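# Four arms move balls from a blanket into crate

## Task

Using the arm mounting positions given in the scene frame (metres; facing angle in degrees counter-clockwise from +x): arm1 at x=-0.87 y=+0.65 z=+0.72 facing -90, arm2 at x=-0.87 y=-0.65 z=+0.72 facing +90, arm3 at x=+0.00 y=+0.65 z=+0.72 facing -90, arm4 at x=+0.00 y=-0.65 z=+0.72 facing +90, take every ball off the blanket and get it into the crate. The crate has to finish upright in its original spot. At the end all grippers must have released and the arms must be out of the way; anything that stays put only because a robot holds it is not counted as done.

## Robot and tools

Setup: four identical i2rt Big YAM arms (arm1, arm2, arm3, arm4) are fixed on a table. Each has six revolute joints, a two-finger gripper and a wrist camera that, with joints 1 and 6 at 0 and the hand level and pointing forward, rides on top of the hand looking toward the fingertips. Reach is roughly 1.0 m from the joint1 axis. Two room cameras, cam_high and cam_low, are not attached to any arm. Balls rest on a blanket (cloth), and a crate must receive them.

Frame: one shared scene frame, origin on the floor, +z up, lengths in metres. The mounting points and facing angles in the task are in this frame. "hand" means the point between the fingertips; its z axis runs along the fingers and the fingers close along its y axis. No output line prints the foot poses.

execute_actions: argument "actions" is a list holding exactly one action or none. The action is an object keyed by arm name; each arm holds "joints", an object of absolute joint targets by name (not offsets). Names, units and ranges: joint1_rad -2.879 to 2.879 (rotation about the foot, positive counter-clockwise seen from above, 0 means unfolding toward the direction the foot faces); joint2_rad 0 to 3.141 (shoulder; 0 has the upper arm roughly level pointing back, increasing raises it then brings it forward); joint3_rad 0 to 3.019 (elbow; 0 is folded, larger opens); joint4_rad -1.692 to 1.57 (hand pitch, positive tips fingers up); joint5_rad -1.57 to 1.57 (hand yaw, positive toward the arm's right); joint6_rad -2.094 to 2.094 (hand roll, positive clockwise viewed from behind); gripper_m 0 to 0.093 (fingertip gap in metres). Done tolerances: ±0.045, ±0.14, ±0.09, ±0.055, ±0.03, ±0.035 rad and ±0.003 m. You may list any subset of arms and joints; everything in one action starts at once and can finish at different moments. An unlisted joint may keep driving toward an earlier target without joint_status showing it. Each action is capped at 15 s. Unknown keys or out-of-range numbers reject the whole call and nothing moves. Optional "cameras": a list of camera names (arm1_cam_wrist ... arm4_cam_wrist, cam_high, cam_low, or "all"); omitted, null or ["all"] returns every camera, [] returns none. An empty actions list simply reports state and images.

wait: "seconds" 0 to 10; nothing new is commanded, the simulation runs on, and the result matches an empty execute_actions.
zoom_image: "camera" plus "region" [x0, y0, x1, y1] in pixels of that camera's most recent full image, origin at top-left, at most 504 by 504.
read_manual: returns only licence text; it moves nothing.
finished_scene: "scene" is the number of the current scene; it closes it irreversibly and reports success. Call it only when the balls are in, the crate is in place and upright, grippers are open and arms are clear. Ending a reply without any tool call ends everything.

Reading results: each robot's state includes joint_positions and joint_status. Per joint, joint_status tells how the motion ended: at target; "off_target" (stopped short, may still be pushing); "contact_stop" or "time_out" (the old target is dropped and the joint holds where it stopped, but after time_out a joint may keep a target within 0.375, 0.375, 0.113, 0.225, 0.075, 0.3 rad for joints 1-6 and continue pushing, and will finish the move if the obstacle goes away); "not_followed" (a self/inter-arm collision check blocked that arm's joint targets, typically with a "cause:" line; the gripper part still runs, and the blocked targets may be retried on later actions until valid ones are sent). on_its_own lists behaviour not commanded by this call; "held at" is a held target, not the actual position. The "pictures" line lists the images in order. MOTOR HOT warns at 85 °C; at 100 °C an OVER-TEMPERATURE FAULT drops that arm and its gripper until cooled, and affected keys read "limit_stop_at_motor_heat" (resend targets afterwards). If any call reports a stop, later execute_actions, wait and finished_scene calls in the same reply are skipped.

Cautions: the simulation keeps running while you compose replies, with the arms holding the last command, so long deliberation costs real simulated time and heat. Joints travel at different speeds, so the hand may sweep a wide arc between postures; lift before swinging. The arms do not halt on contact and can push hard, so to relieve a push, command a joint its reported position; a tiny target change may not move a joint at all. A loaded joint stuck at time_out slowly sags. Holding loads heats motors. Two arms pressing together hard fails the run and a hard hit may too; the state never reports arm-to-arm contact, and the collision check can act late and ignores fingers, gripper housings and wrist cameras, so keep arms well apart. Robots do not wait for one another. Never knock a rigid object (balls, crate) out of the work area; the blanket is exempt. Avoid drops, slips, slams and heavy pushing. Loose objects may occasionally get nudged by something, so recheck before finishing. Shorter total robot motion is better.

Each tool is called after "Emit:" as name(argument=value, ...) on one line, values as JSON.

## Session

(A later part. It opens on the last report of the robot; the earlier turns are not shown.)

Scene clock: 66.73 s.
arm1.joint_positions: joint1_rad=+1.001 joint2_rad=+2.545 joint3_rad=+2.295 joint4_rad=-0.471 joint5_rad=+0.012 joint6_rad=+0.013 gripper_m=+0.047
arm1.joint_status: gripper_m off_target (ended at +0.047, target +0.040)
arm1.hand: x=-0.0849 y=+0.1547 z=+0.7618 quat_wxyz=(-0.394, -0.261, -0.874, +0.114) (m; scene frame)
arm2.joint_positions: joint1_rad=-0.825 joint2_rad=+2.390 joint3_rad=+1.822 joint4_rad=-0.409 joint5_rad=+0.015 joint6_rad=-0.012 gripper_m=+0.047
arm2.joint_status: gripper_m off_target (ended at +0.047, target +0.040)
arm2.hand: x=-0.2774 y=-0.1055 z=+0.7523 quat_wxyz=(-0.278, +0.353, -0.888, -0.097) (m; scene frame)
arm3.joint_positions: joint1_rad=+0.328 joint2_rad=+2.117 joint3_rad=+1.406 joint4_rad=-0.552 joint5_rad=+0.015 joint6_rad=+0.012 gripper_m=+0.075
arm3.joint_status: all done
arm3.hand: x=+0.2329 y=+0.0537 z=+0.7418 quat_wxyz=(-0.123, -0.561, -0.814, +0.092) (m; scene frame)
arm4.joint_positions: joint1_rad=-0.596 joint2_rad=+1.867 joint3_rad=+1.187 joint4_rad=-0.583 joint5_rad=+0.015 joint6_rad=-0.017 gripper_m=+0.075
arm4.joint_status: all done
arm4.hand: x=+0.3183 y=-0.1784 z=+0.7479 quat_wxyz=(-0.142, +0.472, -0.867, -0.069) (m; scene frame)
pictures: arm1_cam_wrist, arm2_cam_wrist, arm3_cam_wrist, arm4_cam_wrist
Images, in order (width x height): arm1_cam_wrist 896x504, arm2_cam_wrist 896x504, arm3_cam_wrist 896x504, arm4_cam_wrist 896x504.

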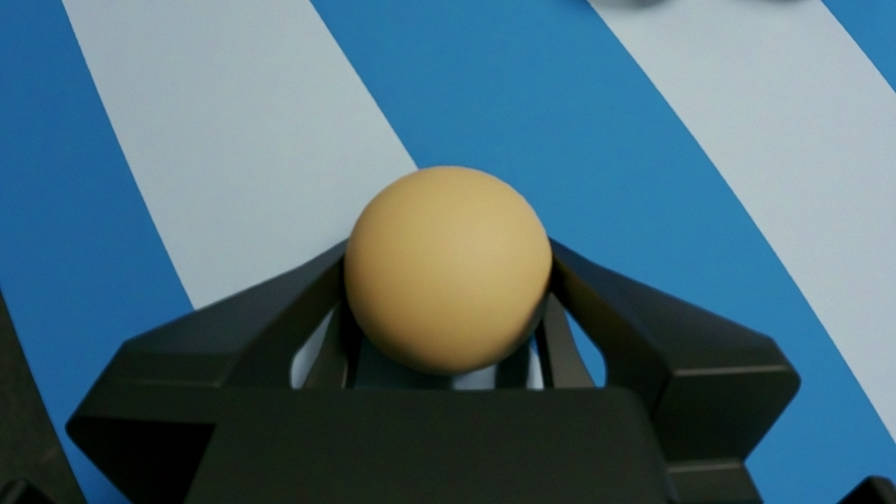

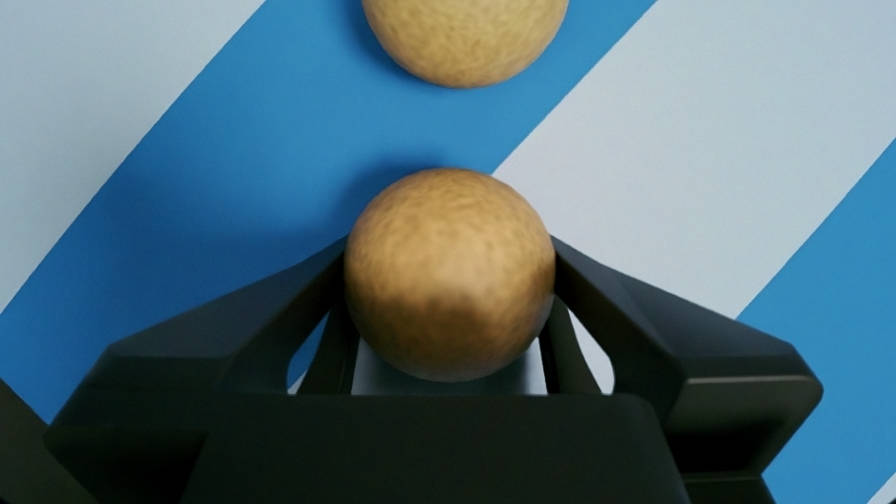

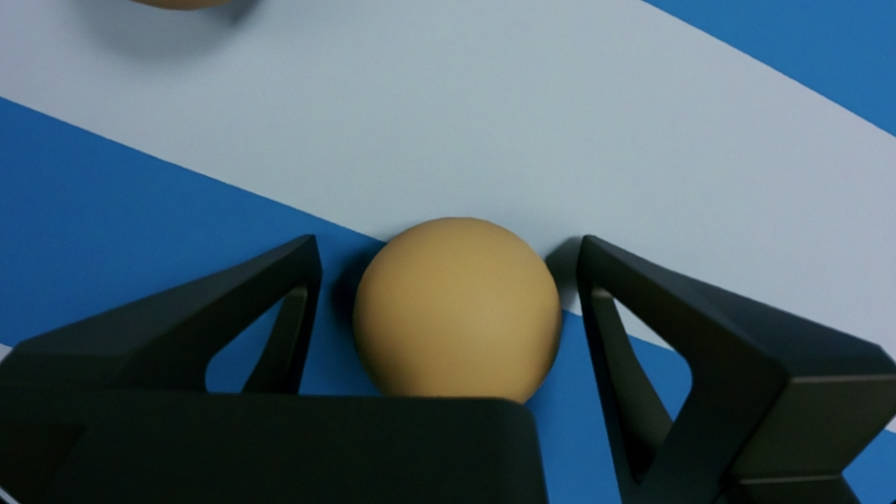

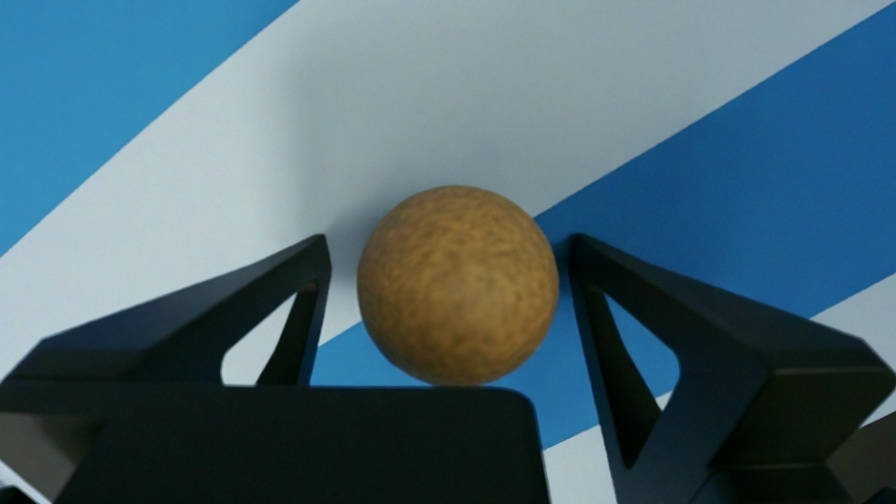

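Emit:
execute_actions(actions=[{"arm1":{"joints":{"joint2_rad":1.631}},"arm2":{"joints":{"joint2_rad":1.621}},"arm3":{"joints":{"gripper_m":0.04,"joint4_rad":-0.60}},"arm4":{"joints":{"gripper_m":0.04}}}], cameras=["arm3_cam_wrist"])

Emit:
execute_actions(actions=[{"arm1":{"joints":{"joint1_rad":0.162,"joint3_rad":1.783,"joint4_rad":-1.452}},"arm2":{"joints":{"joint1_rad":-0.162,"joint3_rad":1.552,"joint4_rad":-1.231}},"arm3":{"joints":{"joint2_rad":1.5,"joint1_rad":0.1}},"arm4":{"joints":{"joint2_rad":1.3,"joint1_rad":-0.1}}}])

Scene clock: 73.67 s.
arm1.joint_positions: joint1_rad=+1.001 joint2_rad=+1.637 joint3_rad=+2.314 joint4_rad=-0.468 joint5_rad=+0.012 joint6_rad=+0.013 gripper_m=+0.047
arm1.joint_status: all done
arm1.hand: x=-0.3168 y=+0.2965 z=+1.5275 quat_wxyz=(-0.746, -0.184, -0.604, +0.212) (m; scene frame)
arm2.joint_positions: joint1_rad=-0.825 joint2_rad=+1.621 joint3_rad=+1.821 joint4_rad=-0.398 joint5_rad=+0.015 joint6_rad=-0.012 gripper_m=+0.047
arm2.joint_status: all done
arm2.hand: x=-0.3389 y=-0.1598 z=+1.3541 quat_wxyz=(-0.595, +0.283, -0.719, -0.221) (m; scene frame)
arm3.joint_positions: joint1_rad=+0.328 joint2_rad=+2.117 joint3_rad=+1.409 joint4_rad=-0.576 joint5_rad=+0.014 joint6_rad=+0.012 gripper_m=+0.046
arm3.joint_status: gripper_m off_target (ended at +0.046, target +0.040); the others done
arm3.hand: x=+0.2315 y=+0.0576 z=+0.7412 quat_wxyz=(-0.114, -0.562, -0.815, +0.086) (m; scene frame)
arm4.joint_positions: joint1_rad=-0.596 joint2_rad=+1.867 joint3_rad=+1.187 joint4_rad=-0.580 joint5_rad=+0.016 joint6_rad=-0.017 gripper_m=+0.040
arm4.joint_status: all done
arm4.hand: x=+0.3190 y=-0.1781 z=+0.7481 quat_wxyz=(-0.144, +0.471, -0.867, -0.069) (m; scene frame)
pictures: arm3_cam_wrist
Images, in order (width x height): arm3_cam_wrist 896x504.

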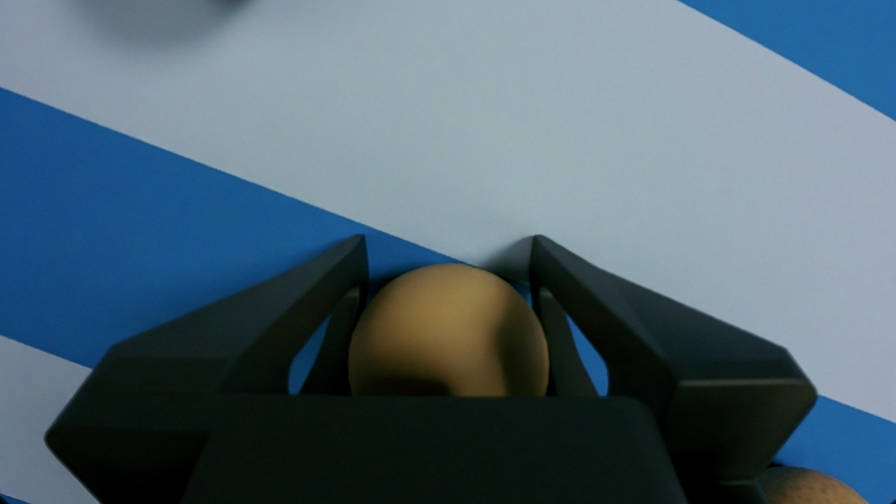

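Scene clock: 75.37 s.
arm1.joint_positions: joint1_rad=+0.153 joint2_rad=+1.643 joint3_rad=+1.767 joint4_rad=-1.444 joint5_rad=+0.012 joint6_rad=+0.013 gripper_m=+0.047
arm1.joint_status: all done
arm1.hand: x=-0.7818 y=+0.0984 z=+1.0451 quat_wxyz=(-0.089, -0.648, -0.752, +0.083) (m; scene frame)
arm2.joint_positions: joint1_rad=-0.156 joint2_rad=+1.628 joint3_rad=+1.539 joint4_rad=-1.222 joint5_rad=+0.014 joint6_rad=-0.012 gripper_m=+0.047
arm2.joint_status: all done
arm2.hand: x=-0.7826 y=-0.1021 z=+1.0534 quat_wxyz=(-0.105, +0.649, -0.750, -0.077) (m; scene frame)
arm3.joint_positions: joint1_rad=+0.106 joint2_rad=+1.511 joint3_rad=+1.409 joint4_rad=-0.595 joint5_rad=+0.016 joint6_rad=+0.012 gripper_m=+0.046
arm3.joint_status: all done
arm3.hand: x=+0.0954 y=+0.0218 z=+1.1227 quat_wxyz=(-0.318, -0.596, -0.683, +0.279) (m; scene frame)
arm4.joint_positions: joint1_rad=-0.098 joint2_rad=+1.287 joint3_rad=+1.187 joint4_rad=-0.580 joint5_rad=+0.014 joint6_rad=-0.017 gripper_m=+0.040
arm4.joint_status: all done
arm4.hand: x=+0.0522 y=-0.1036 z=+1.0705 quat_wxyz=(-0.329, +0.610, -0.661, -0.286) (m; scene frame)
pictures: arm1_cam_wrist, arm2_cam_wrist, arm3_cam_wrist, arm4_cam_wrist, cam_high, cam_low
Images, in order (width x height): arm1_cam_wrist 896x504, arm2_cam_wrist 896x504, arm3_cam_wrist 896x504, arm4_cam_wrist 896x504, cam_high 896x504, cam_low 896x504.

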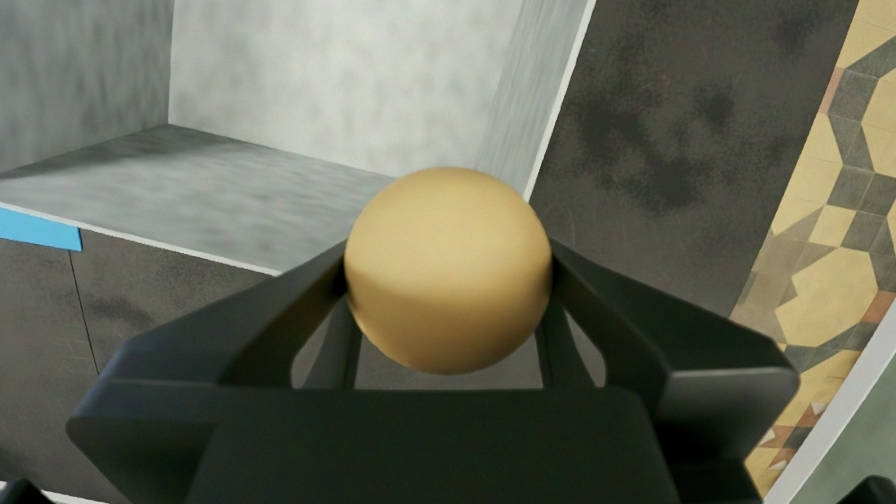

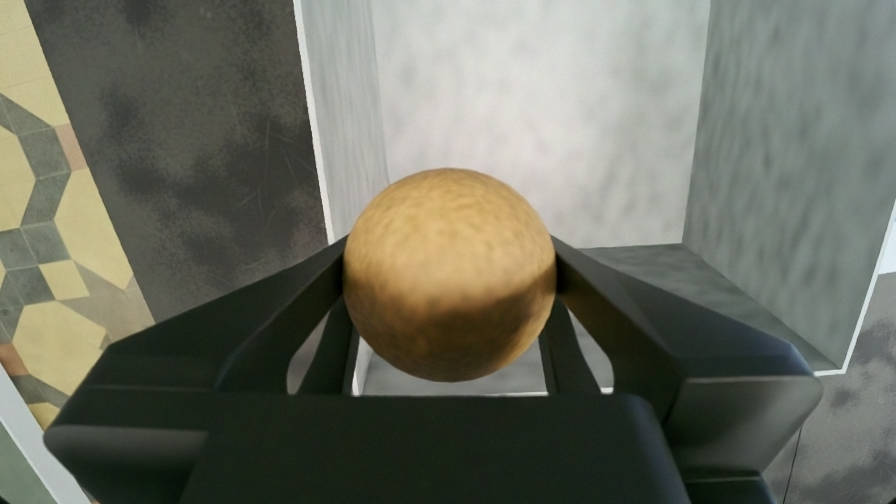

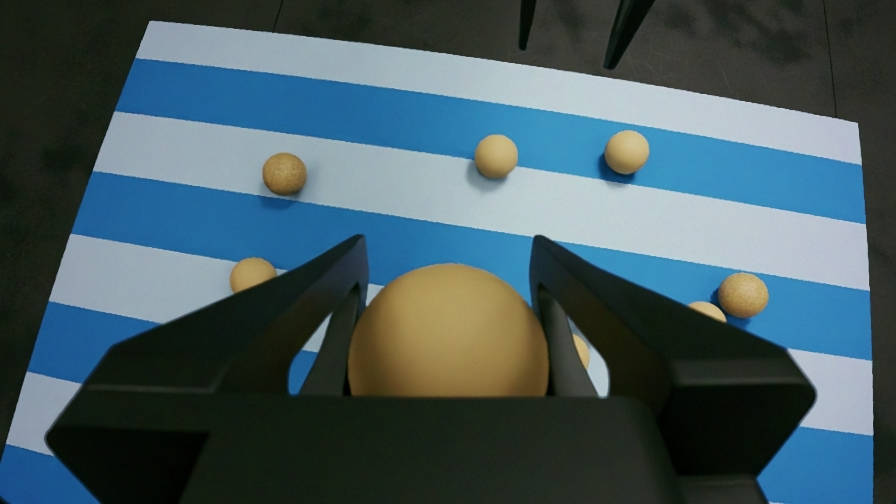

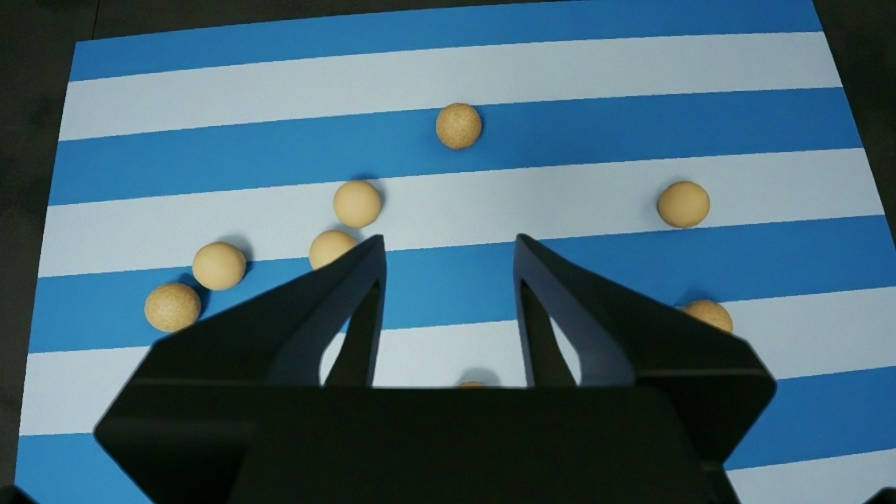

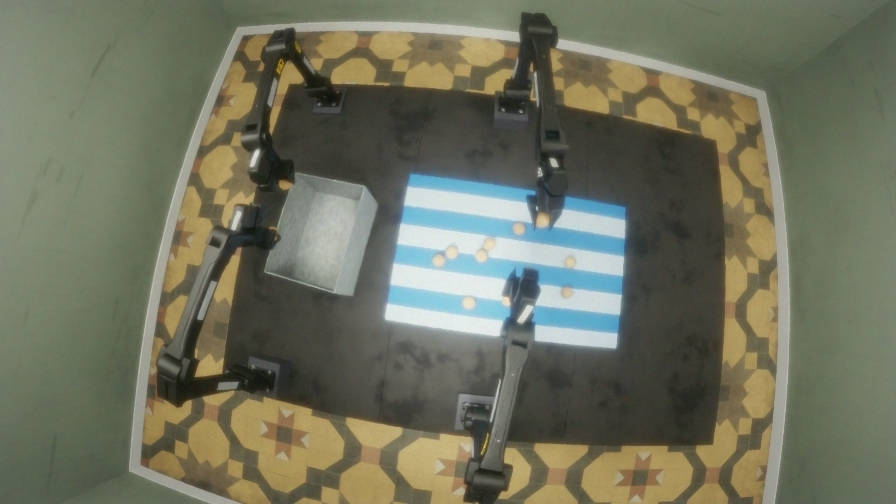

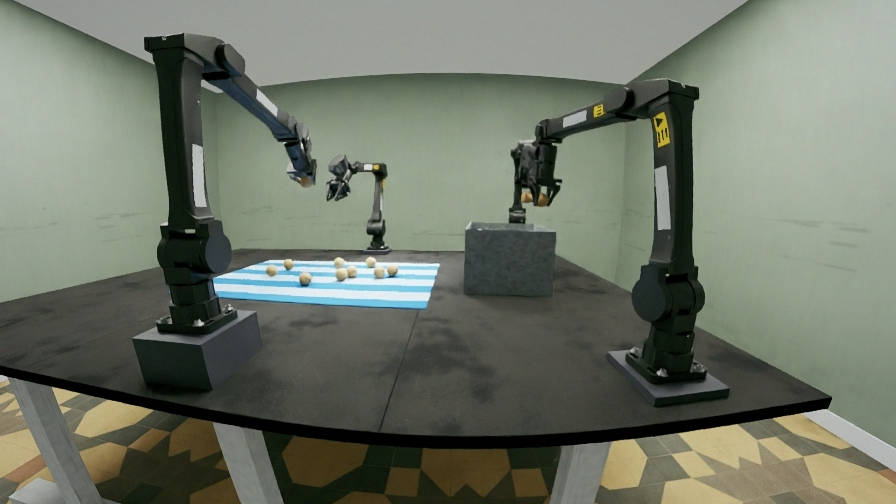

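Emit:
execute_actions(actions=[{"arm1":{"joints":{"joint1_rad":0.331,"joint2_rad":1.873,"joint3_rad":1.743,"joint4_rad":-1.17}},"arm2":{"joints":{"joint1_rad":-0.212,"joint3_rad":1.178,"joint4_rad":-0.852}},"arm3":{"joints":{"joint1_rad":-0.6}},"arm4":{"joints":{"joint1_rad":-0.146,"joint2_rad":1.589,"joint3_rad":0.993,"joint4_rad":-0.704,"gripper_m":0.09}}}], cameras=["arm1_cam_wrist","arm2_cam_wrist","cam_high","arm4_cam_wrist"])

Scene clock: 84.50 s.
arm1.joint_positions: joint1_rad=+0.337 joint2_rad=+1.886 joint3_rad=+1.728 joint4_rad=-1.180 joint5_rad=+0.012 joint6_rad=+0.013 gripper_m=+0.047
arm1.joint_status: all done
arm1.hand: x=-0.6554 y=+0.0483 z=+0.9022 quat_wxyz=(-0.090, -0.577, -0.809, +0.069) (m; scene frame)
arm2.joint_positions: joint1_rad=-0.215 joint2_rad=+1.626 joint3_rad=+1.171 joint4_rad=-0.864 joint5_rad=+0.014 joint6_rad=-0.012 gripper_m=+0.047
arm2.joint_status: all done
arm2.hand: x=-0.7581 y=-0.1475 z=+0.9189 quat_wxyz=(-0.104, +0.627, -0.769, -0.071) (m; scene frame)
arm3.joint_positions: joint1_rad=-0.605 joint2_rad=+1.511 joint3_rad=+1.409 joint4_rad=-0.595 joint5_rad=+0.015 joint6_rad=+0.012 gripper_m=+0.046
arm3.joint_status: all done
arm3.hand: x=-0.3377 y=+0.1119 z=+1.1231 quat_wxyz=(-0.202, -0.796, -0.433, +0.372) (m; scene frame)
arm4.joint_positions: joint1_rad=-0.147 joint2_rad=+1.613 joint3_rad=+0.978 joint4_rad=-0.702 joint5_rad=+0.014 joint6_rad=-0.017 gripper_m=+0.090
arm4.joint_status: all done
arm4.hand: x=+0.0683 y=-0.1855 z=+0.7896 quat_wxyz=(-0.097, +0.657, -0.744, -0.074) (m; scene frame)
pictures: arm1_cam_wrist, arm2_cam_wrist, arm4_cam_wrist, cam_high
Images, in order (width x height): arm1_cam_wrist 896x504, arm2_cam_wrist 896x504, arm4_cam_wrist 896x504, cam_high 896x504.

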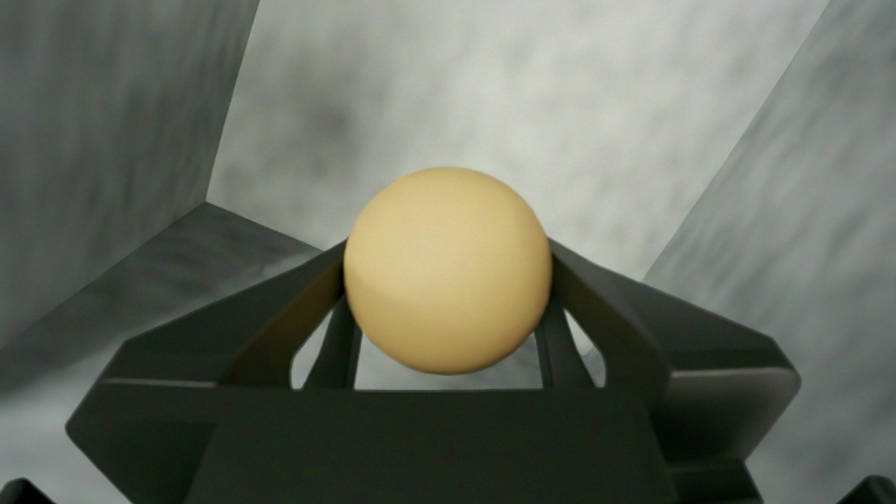

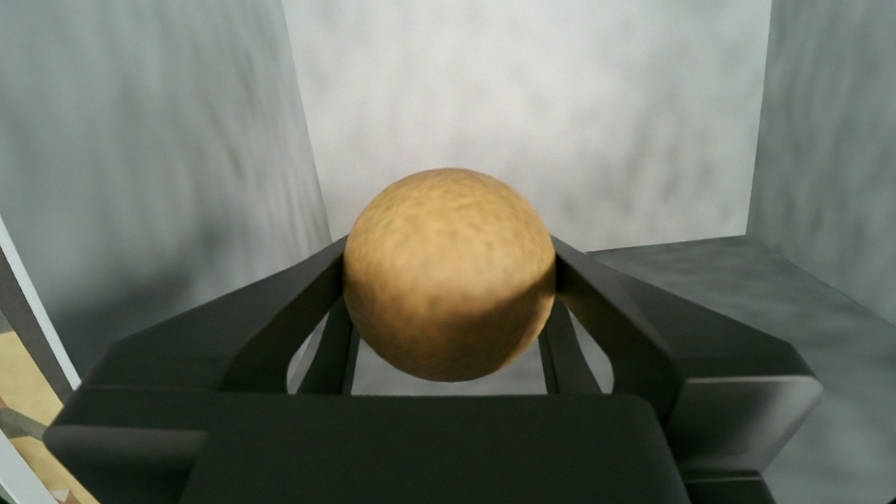

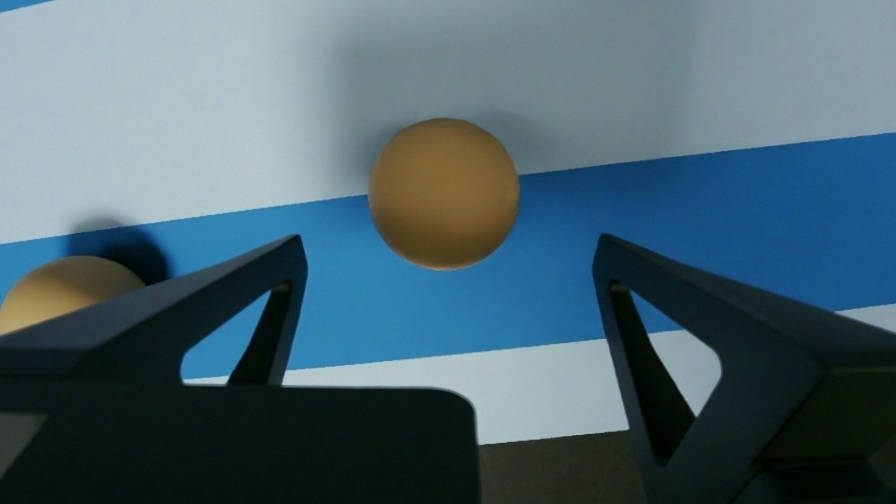

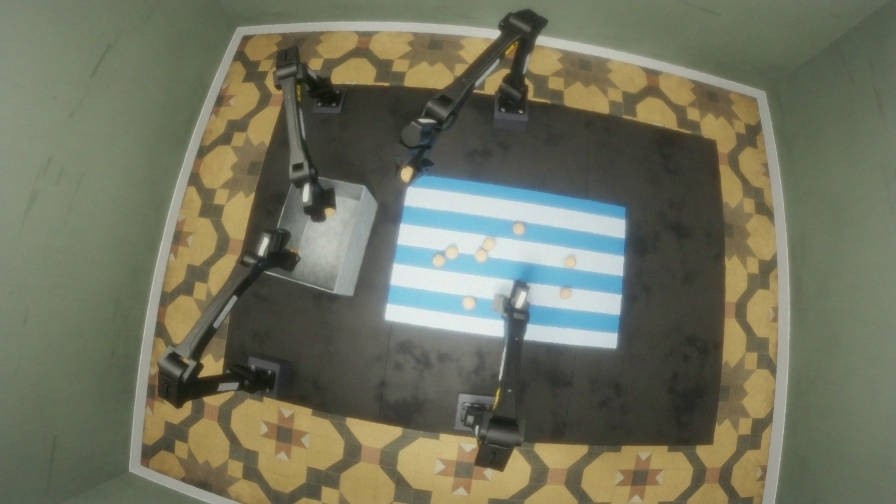

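Emit:
execute_actions(actions=[{"arm1":{"joints":{"gripper_m":0.09}},"arm2":{"joints":{"gripper_m":0.09}},"arm4":{"joints":{"joint2_rad":1.70,"joint3_rad":0.974,"joint4_rad":-0.57}}}], cameras=["arm4_cam_wrist"])

Scene clock: 88.07 s.
arm1.joint_positions: joint1_rad=+0.337 joint2_rad=+1.886 joint3_rad=+1.728 joint4_rad=-1.180 joint5_rad=+0.012 joint6_rad=+0.013 gripper_m=+0.090
arm1.joint_status: all done
arm1.hand: x=-0.6554 y=+0.0483 z=+0.9022 quat_wxyz=(-0.090, -0.577, -0.809, +0.069) (m; scene frame)
arm2.joint_positions: joint1_rad=-0.215 joint2_rad=+1.626 joint3_rad=+1.171 joint4_rad=-0.864 joint5_rad=+0.014 joint6_rad=-0.012 gripper_m=+0.090
arm2.joint_status: all done
arm2.hand: x=-0.7581 y=-0.1475 z=+0.9189 quat_wxyz=(-0.104, +0.627, -0.769, -0.071) (m; scene frame)
arm3.joint_positions: joint1_rad=-0.605 joint2_rad=+1.511 joint3_rad=+1.409 joint4_rad=-0.595 joint5_rad=+0.015 joint6_rad=+0.012 gripper_m=+0.046
arm3.joint_status: not commanded
arm3.hand: x=-0.3377 y=+0.1119 z=+1.1231 quat_wxyz=(-0.202, -0.796, -0.433, +0.372) (m; scene frame)
arm4.joint_positions: joint1_rad=-0.147 joint2_rad=+1.691 joint3_rad=+0.978 joint4_rad=-0.583 joint5_rad=+0.014 joint6_rad=-0.017 gripper_m=+0.090
arm4.joint_status: all done
arm4.hand: x=+0.0711 y=-0.1652 z=+0.7611 quat_wxyz=(-0.113, +0.655, -0.742, -0.087) (m; scene frame)
pictures: arm4_cam_wrist
Images, in order (width x height): arm4_cam_wrist 896x504.

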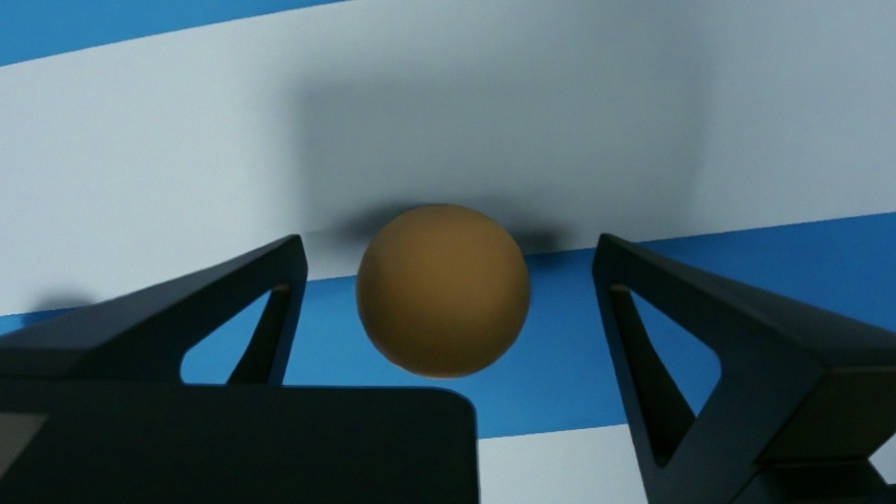

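Emit:
execute_actions(actions=[{"arm1":{"joints":{"joint2_rad":0.9}},"arm2":{"joints":{"joint2_rad":1.2}},"arm4":{"joints":{"joint3_rad":0.93}}}], cameras=["arm4_cam_wrist"])

Scene clock: 93.20 s.
arm1.joint_positions: joint1_rad=+0.337 joint2_rad=+0.902 joint3_rad=+1.743 joint4_rad=-1.173 joint5_rad=+0.012 joint6_rad=+0.013 gripper_m=+0.090
arm1.joint_status: all done
arm1.hand: x=-0.7598 y=+0.3370 z=+1.4081 quat_wxyz=(-0.472, -0.476, -0.663, +0.333) (m; scene frame)
arm2.joint_positions: joint1_rad=-0.215 joint2_rad=+1.181 joint3_rad=+1.166 joint4_rad=-0.861 joint5_rad=+0.014 joint6_rad=-0.012 gripper_m=+0.090
arm2.joint_status: all done
arm2.hand: x=-0.7664 y=-0.1814 z=+1.1319 quat_wxyz=(-0.272, +0.593, -0.730, -0.205) (m; scene frame)
arm3.joint_positions: joint1_rad=-0.605 joint2_rad=+1.511 joint3_rad=+1.409 joint4_rad=-0.595 joint5_rad=+0.015 joint6_rad=+0.012 gripper_m=+0.046
arm3.joint_status: not commanded
arm3.hand: x=-0.3377 y=+0.1119 z=+1.1231 quat_wxyz=(-0.202, -0.796, -0.433, +0.372) (m; scene frame)
arm4.joint_positions: joint1_rad=-0.147 joint2_rad=+1.691 joint3_rad=+0.936 joint4_rad=-0.580 joint5_rad=+0.014 joint6_rad=-0.017 gripper_m=+0.090
arm4.joint_status: all done
arm4.hand: x=+0.0684 y=-0.1848 z=+0.7466 quat_wxyz=(-0.098, +0.657, -0.744, -0.075) (m; scene frame)
pictures: arm4_cam_wrist
Images, in order (width x height): arm4_cam_wrist 896x504.

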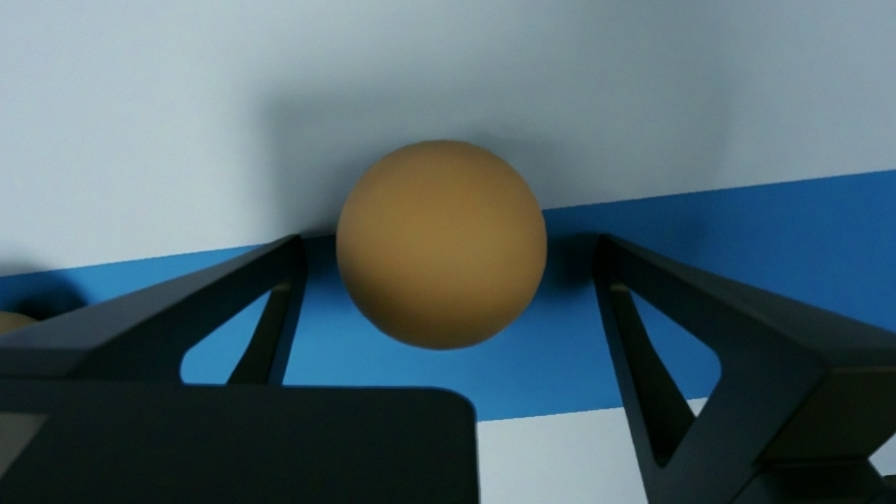

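Emit:
execute_actions(actions=[{"arm1":{"joints":{"joint1_rad":-0.3}},"arm2":{"joints":{"joint1_rad":-0.834,"joint2_rad":2.0,"joint3_rad":2.01,"joint4_rad":-0.36}},"arm3":{"joints":{"joint1_rad":-0.83,"joint2_rad":2.19,"joint3_rad":2.27,"joint4_rad":-0.73}},"arm4":{"joints":{"joint4_rad":-0.525}}}], cameras=[])

Emit:
execute_actions(actions=[{"arm2":{"joints":{"joint2_rad":2.43}},"arm4":{"joints":{"gripper_m":0.04}}}], cameras=["arm2_cam_wrist","arm3_cam_wrist","arm4_cam_wrist","cam_low"])

Scene clock: 102.00 s.
arm1.joint_positions: joint1_rad=-0.292 joint2_rad=+0.902 joint3_rad=+1.743 joint4_rad=-1.173 joint5_rad=+0.012 joint6_rad=+0.013 gripper_m=+0.090
arm1.joint_status: all done
arm1.hand: x=-0.9626 y=+0.3320 z=+1.4085 quat_wxyz=(-0.345, -0.657, -0.484, +0.464) (m; scene frame)
arm2.joint_positions: joint1_rad=-0.832 joint2_rad=+1.993 joint3_rad=+1.966 joint4_rad=-0.375 joint5_rad=+0.015 joint6_rad=-0.012 gripper_m=+0.090
arm2.joint_status: all done
arm2.hand: x=-0.2438 y=-0.0809 z=+1.1639 quat_wxyz=(-0.520, +0.303, -0.776, -0.190) (m; scene frame)
arm3.joint_positions: joint1_rad=-0.827 joint2_rad=+2.200 joint3_rad=+2.212 joint4_rad=-0.725 joint5_rad=+0.014 joint6_rad=+0.012 gripper_m=+0.046
arm3.joint_status: all done
arm3.hand: x=-0.6107 y=+0.0341 z=+1.0485 quat_wxyz=(-0.157, -0.842, -0.343, +0.386) (m; scene frame)
arm4.joint_positions: joint1_rad=-0.147 joint2_rad=+1.691 joint3_rad=+0.936 joint4_rad=-0.538 joint5_rad=+0.014 joint6_rad=-0.017 gripper_m=+0.090
arm4.joint_status: all done
arm4.hand: x=+0.0697 y=-0.1751 z=+0.7493 quat_wxyz=(-0.114, +0.655, -0.742, -0.088) (m; scene frame)
pictures: none
No camera images: the call's "cameras" was empty. Leave "cameras" out to get every camera's image.

Scene clock: 103.47 s.
arm1.joint_positions: joint1_rad=-0.292 joint2_rad=+0.902 joint3_rad=+1.743 joint4_rad=-1.173 joint5_rad=+0.012 joint6_rad=+0.013 gripper_m=+0.090
arm1.joint_status: not commanded
arm1.hand: x=-0.9626 y=+0.3320 z=+1.4085 quat_wxyz=(-0.345, -0.657, -0.484, +0.464) (m; scene frame)
arm2.joint_positions: joint1_rad=-0.832 joint2_rad=+2.448 joint3_rad=+1.974 joint4_rad=-0.368 joint5_rad=+0.015 joint6_rad=-0.012 gripper_m=+0.090
arm2.joint_status: all done
arm2.hand: x=-0.2327 y=-0.0724 z=+0.7844 quat_wxyz=(-0.337, +0.341, -0.869, -0.119) (m; scene frame)
arm3.joint_positions: joint1_rad=-0.827 joint2_rad=+2.200 joint3_rad=+2.212 joint4_rad=-0.725 joint5_rad=+0.014 joint6_rad=+0.012 gripper_m=+0.046
arm3.joint_status: not commanded
arm3.hand: x=-0.6107 y=+0.0341 z=+1.0485 quat_wxyz=(-0.157, -0.842, -0.343, +0.386) (m; scene frame)
arm4.joint_positions: joint1_rad=-0.147 joint2_rad=+1.691 joint3_rad=+0.936 joint4_rad=-0.538 joint5_rad=+0.014 joint6_rad=-0.017 gripper_m=+0.047
arm4.joint_status: gripper_m off_target (ended at +0.047, target +0.040)
arm4.hand: x=+0.0697 y=-0.1751 z=+0.7493 quat_wxyz=(-0.114, +0.655, -0.742, -0.088) (m; scene frame)
pictures: arm2_cam_wrist, arm3_cam_wrist, arm4_cam_wrist, cam_low
Images, in order (width x height): arm2_cam_wrist 896x504, arm3_cam_wrist 896x504, arm4_cam_wrist 896x504, cam_low 896x504.

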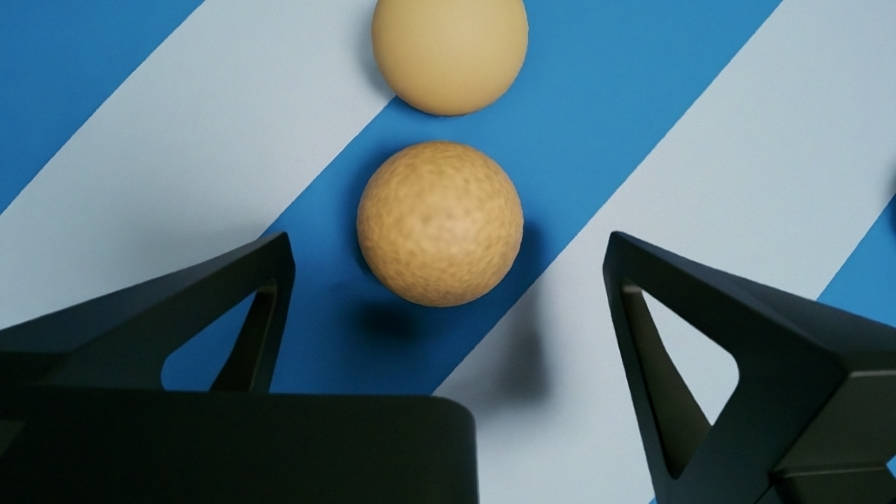

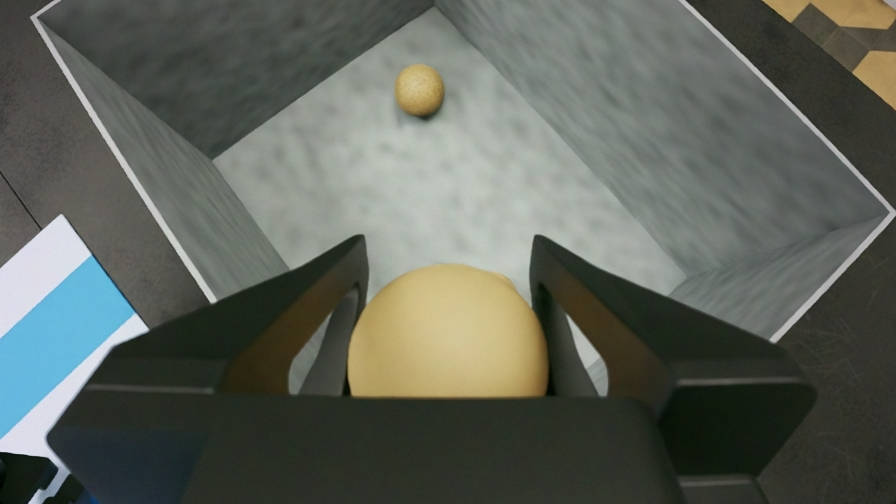

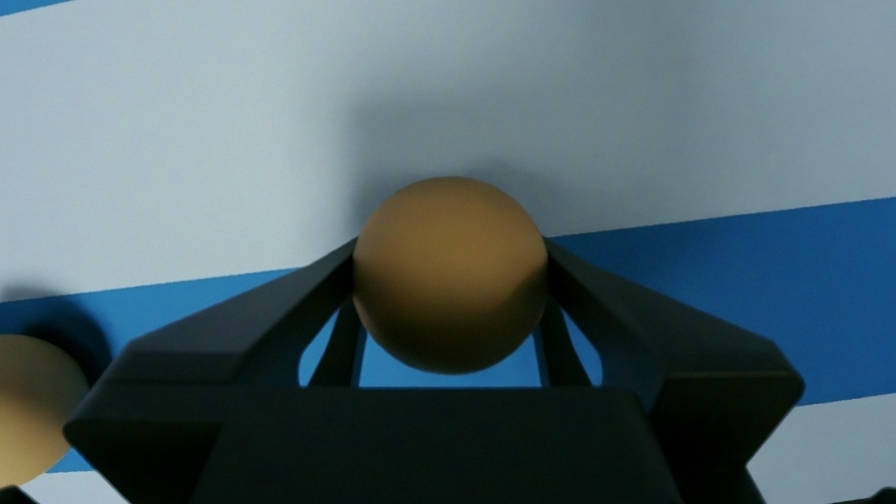

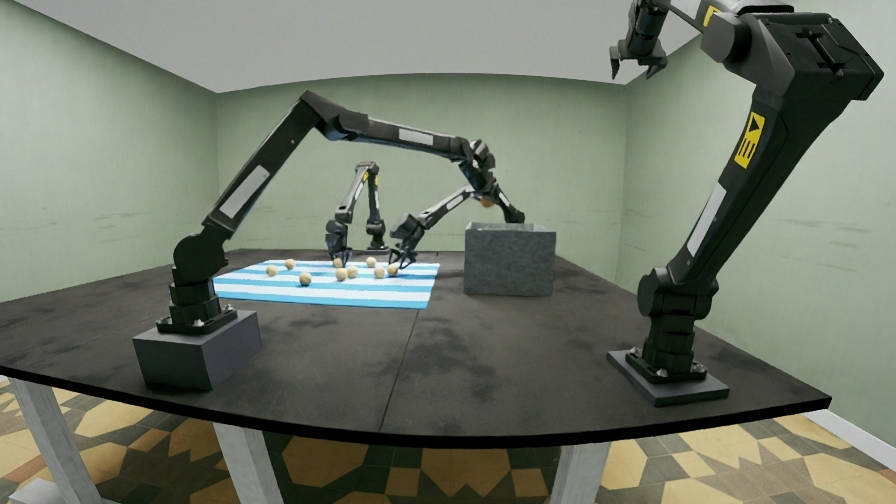

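Emit:
execute_actions(actions=[{"arm2":{"joints":{"joint2_rad":2.565,"joint3_rad":2.105,"joint4_rad":-0.32}},"arm3":{"joints":{"joint2_rad":2.32}},"arm4":{"joints":{"joint2_rad":1.1}}}], cameras=["arm2_cam_wrist"])

Scene clock: 108.53 s.
arm1.joint_positions: joint1_rad=-0.292 joint2_rad=+0.902 joint3_rad=+1.743 joint4_rad=-1.173 joint5_rad=+0.012 joint6_rad=+0.013 gripper_m=+0.090
arm1.joint_status: not commanded
arm1.hand: x=-0.9626 y=+0.3320 z=+1.4085 quat_wxyz=(-0.345, -0.657, -0.484, +0.464) (m; scene frame)
arm2.joint_positions: joint1_rad=-0.832 joint2_rad=+2.537 joint3_rad=+2.077 joint4_rad=-0.329 joint5_rad=+0.015 joint6_rad=-0.012 gripper_m=+0.090
arm2.joint_status: all done
arm2.hand: x=-0.2122 y=-0.0538 z=+0.7685 quat_wxyz=(-0.361, +0.337, -0.860, -0.128) (m; scene frame)
arm3.joint_positions: joint1_rad=-0.827 joint2_rad=+2.343 joint3_rad=+2.228 joint4_rad=-0.726 joint5_rad=+0.014 joint6_rad=+0.012 gripper_m=+0.046
arm3.joint_status: all done
arm3.hand: x=-0.6182 y=+0.0266 z=+0.9355 quat_wxyz=(-0.134, -0.864, -0.353, +0.332) (m; scene frame)
arm4.joint_positions: joint1_rad=-0.147 joint2_rad=+1.084 joint3_rad=+0.929 joint4_rad=-0.535 joint5_rad=+0.014 joint6_rad=-0.017 gripper_m=+0.047
arm4.joint_status: all done
arm4.hand: x=+0.0682 y=-0.1865 z=+1.0303 quat_wxyz=(-0.332, +0.595, -0.678, -0.275) (m; scene frame)
pictures: arm2_cam_wrist
Images, in order (width x height): arm2_cam_wrist 896x504.

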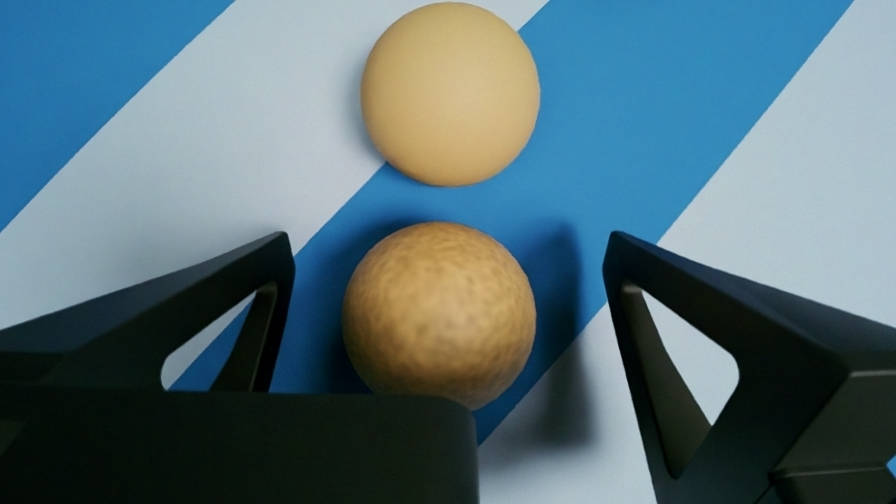

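Pitch down ~0.08 (back and down ~1.4 cm).

Emit:
execute_actions(actions=[{"arm2":{"joints":{"joint4_rad":-0.42}},"arm3":{"joints":{"gripper_m":0.09}}}], cameras=[])

Emit:
execute_actions(actions=[{"arm2":{"joints":{"gripper_m":0.04}},"arm3":{"joints":{"joint2_rad":2.0}}}], cameras=["arm2_cam_wrist","arm3_cam_wrist"])

Scene clock: 120.20 s.
arm1.joint_positions: joint1_rad=-0.292 joint2_rad=+0.902 joint3_rad=+1.743 joint4_rad=-1.173 joint5_rad=+0.012 joint6_rad=+0.013 gripper_m=+0.090
arm1.joint_status: not commanded
arm1.hand: x=-0.9626 y=+0.3320 z=+1.4085 quat_wxyz=(-0.345, -0.657, -0.484, +0.464) (m; scene frame)
arm2.joint_positions: joint1_rad=-0.832 joint2_rad=+2.537 joint3_rad=+2.077 joint4_rad=-0.408 joint5_rad=+0.015 joint6_rad=-0.012 gripper_m=+0.090
arm2.joint_status: all done
arm2.hand: x=-0.2228 y=-0.0636 z=+0.7552 quat_wxyz=(-0.326, +0.343, -0.873, -0.115) (m; scene frame)
arm3.joint_positions: joint1_rad=-0.827 joint2_rad=+2.343 joint3_rad=+2.228 joint4_rad=-0.726 joint5_rad=+0.014 joint6_rad=+0.012 gripper_m=+0.090
arm3.joint_status: all done
arm3.hand: x=-0.6182 y=+0.0266 z=+0.9355 quat_wxyz=(-0.134, -0.864, -0.353, +0.332) (m; scene frame)
arm4.joint_positions: joint1_rad=-0.147 joint2_rad=+1.084 joint3_rad=+0.929 joint4_rad=-0.535 joint5_rad=+0.014 joint6_rad=-0.017 gripper_m=+0.047
arm4.joint_status: not commanded
arm4.hand: x=+0.0682 y=-0.1865 z=+1.0303 quat_wxyz=(-0.332, +0.595, -0.678, -0.275) (m; scene frame)
pictures: none
No camera images: the call's "cameras" was empty. Leave "cameras" out to get every camera's image.

Scene clock: 121.87 s.
arm1.joint_positions: joint1_rad=-0.292 joint2_rad=+0.902 joint3_rad=+1.743 joint4_rad=-1.173 joint5_rad=+0.012 joint6_rad=+0.013 gripper_m=+0.090
arm1.joint_status: not commanded
arm1.hand: x=-0.9626 y=+0.3320 z=+1.4085 quat_wxyz=(-0.345, -0.657, -0.484, +0.464) (m; scene frame)
arm2.joint_positions: joint1_rad=-0.832 joint2_rad=+2.537 joint3_rad=+2.077 joint4_rad=-0.408 joint5_rad=+0.015 joint6_rad=-0.012 gripper_m=+0.046
arm2.joint_status: gripper_m off_target (ended at +0.046, target +0.040)
arm2.hand: x=-0.2228 y=-0.0636 z=+0.7552 quat_wxyz=(-0.326, +0.343, -0.873, -0.115) (m; scene frame)
arm3.joint_positions: joint1_rad=-0.827 joint2_rad=+2.016 joint3_rad=+2.263 joint4_rad=-0.728 joint5_rad=+0.014 joint6_rad=+0.012 gripper_m=+0.090
arm3.joint_status: all done
arm3.hand: x=-0.5874 y=+0.0578 z=+1.2301 quat_wxyz=(-0.197, -0.792, -0.322, +0.480) (m; scene frame)
arm4.joint_positions: joint1_rad=-0.147 joint2_rad=+1.084 joint3_rad=+0.929 joint4_rad=-0.535 joint5_rad=+0.014 joint6_rad=-0.017 gripper_m=+0.047
arm4.joint_status: not commanded
arm4.hand: x=+0.0682 y=-0.1865 z=+1.0303 quat_wxyz=(-0.332, +0.595, -0.678, -0.275) (m; scene frame)
pictures: arm2_cam_wrist, arm3_cam_wrist
Images, in order (width x height): arm2_cam_wrist 896x504, arm3_cam_wrist 896x504.

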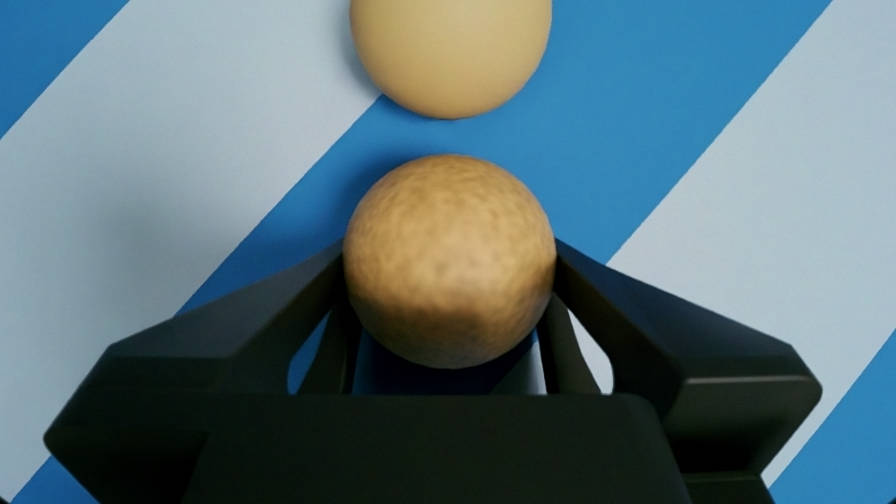

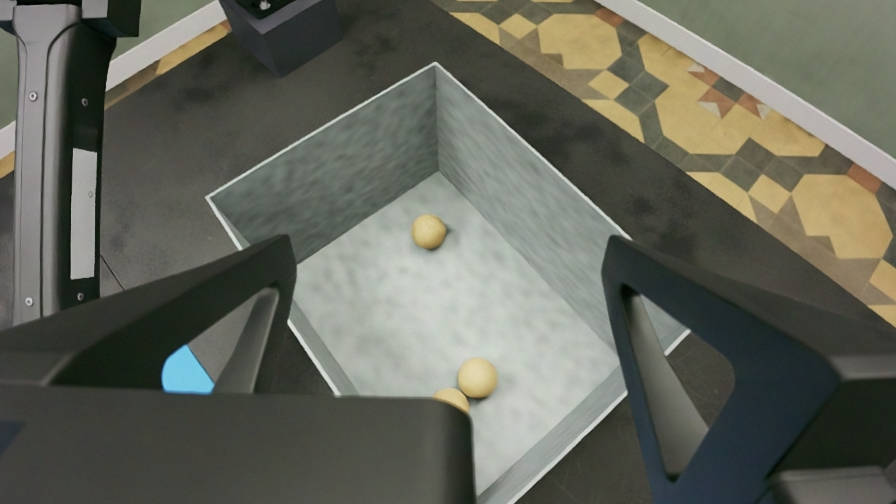

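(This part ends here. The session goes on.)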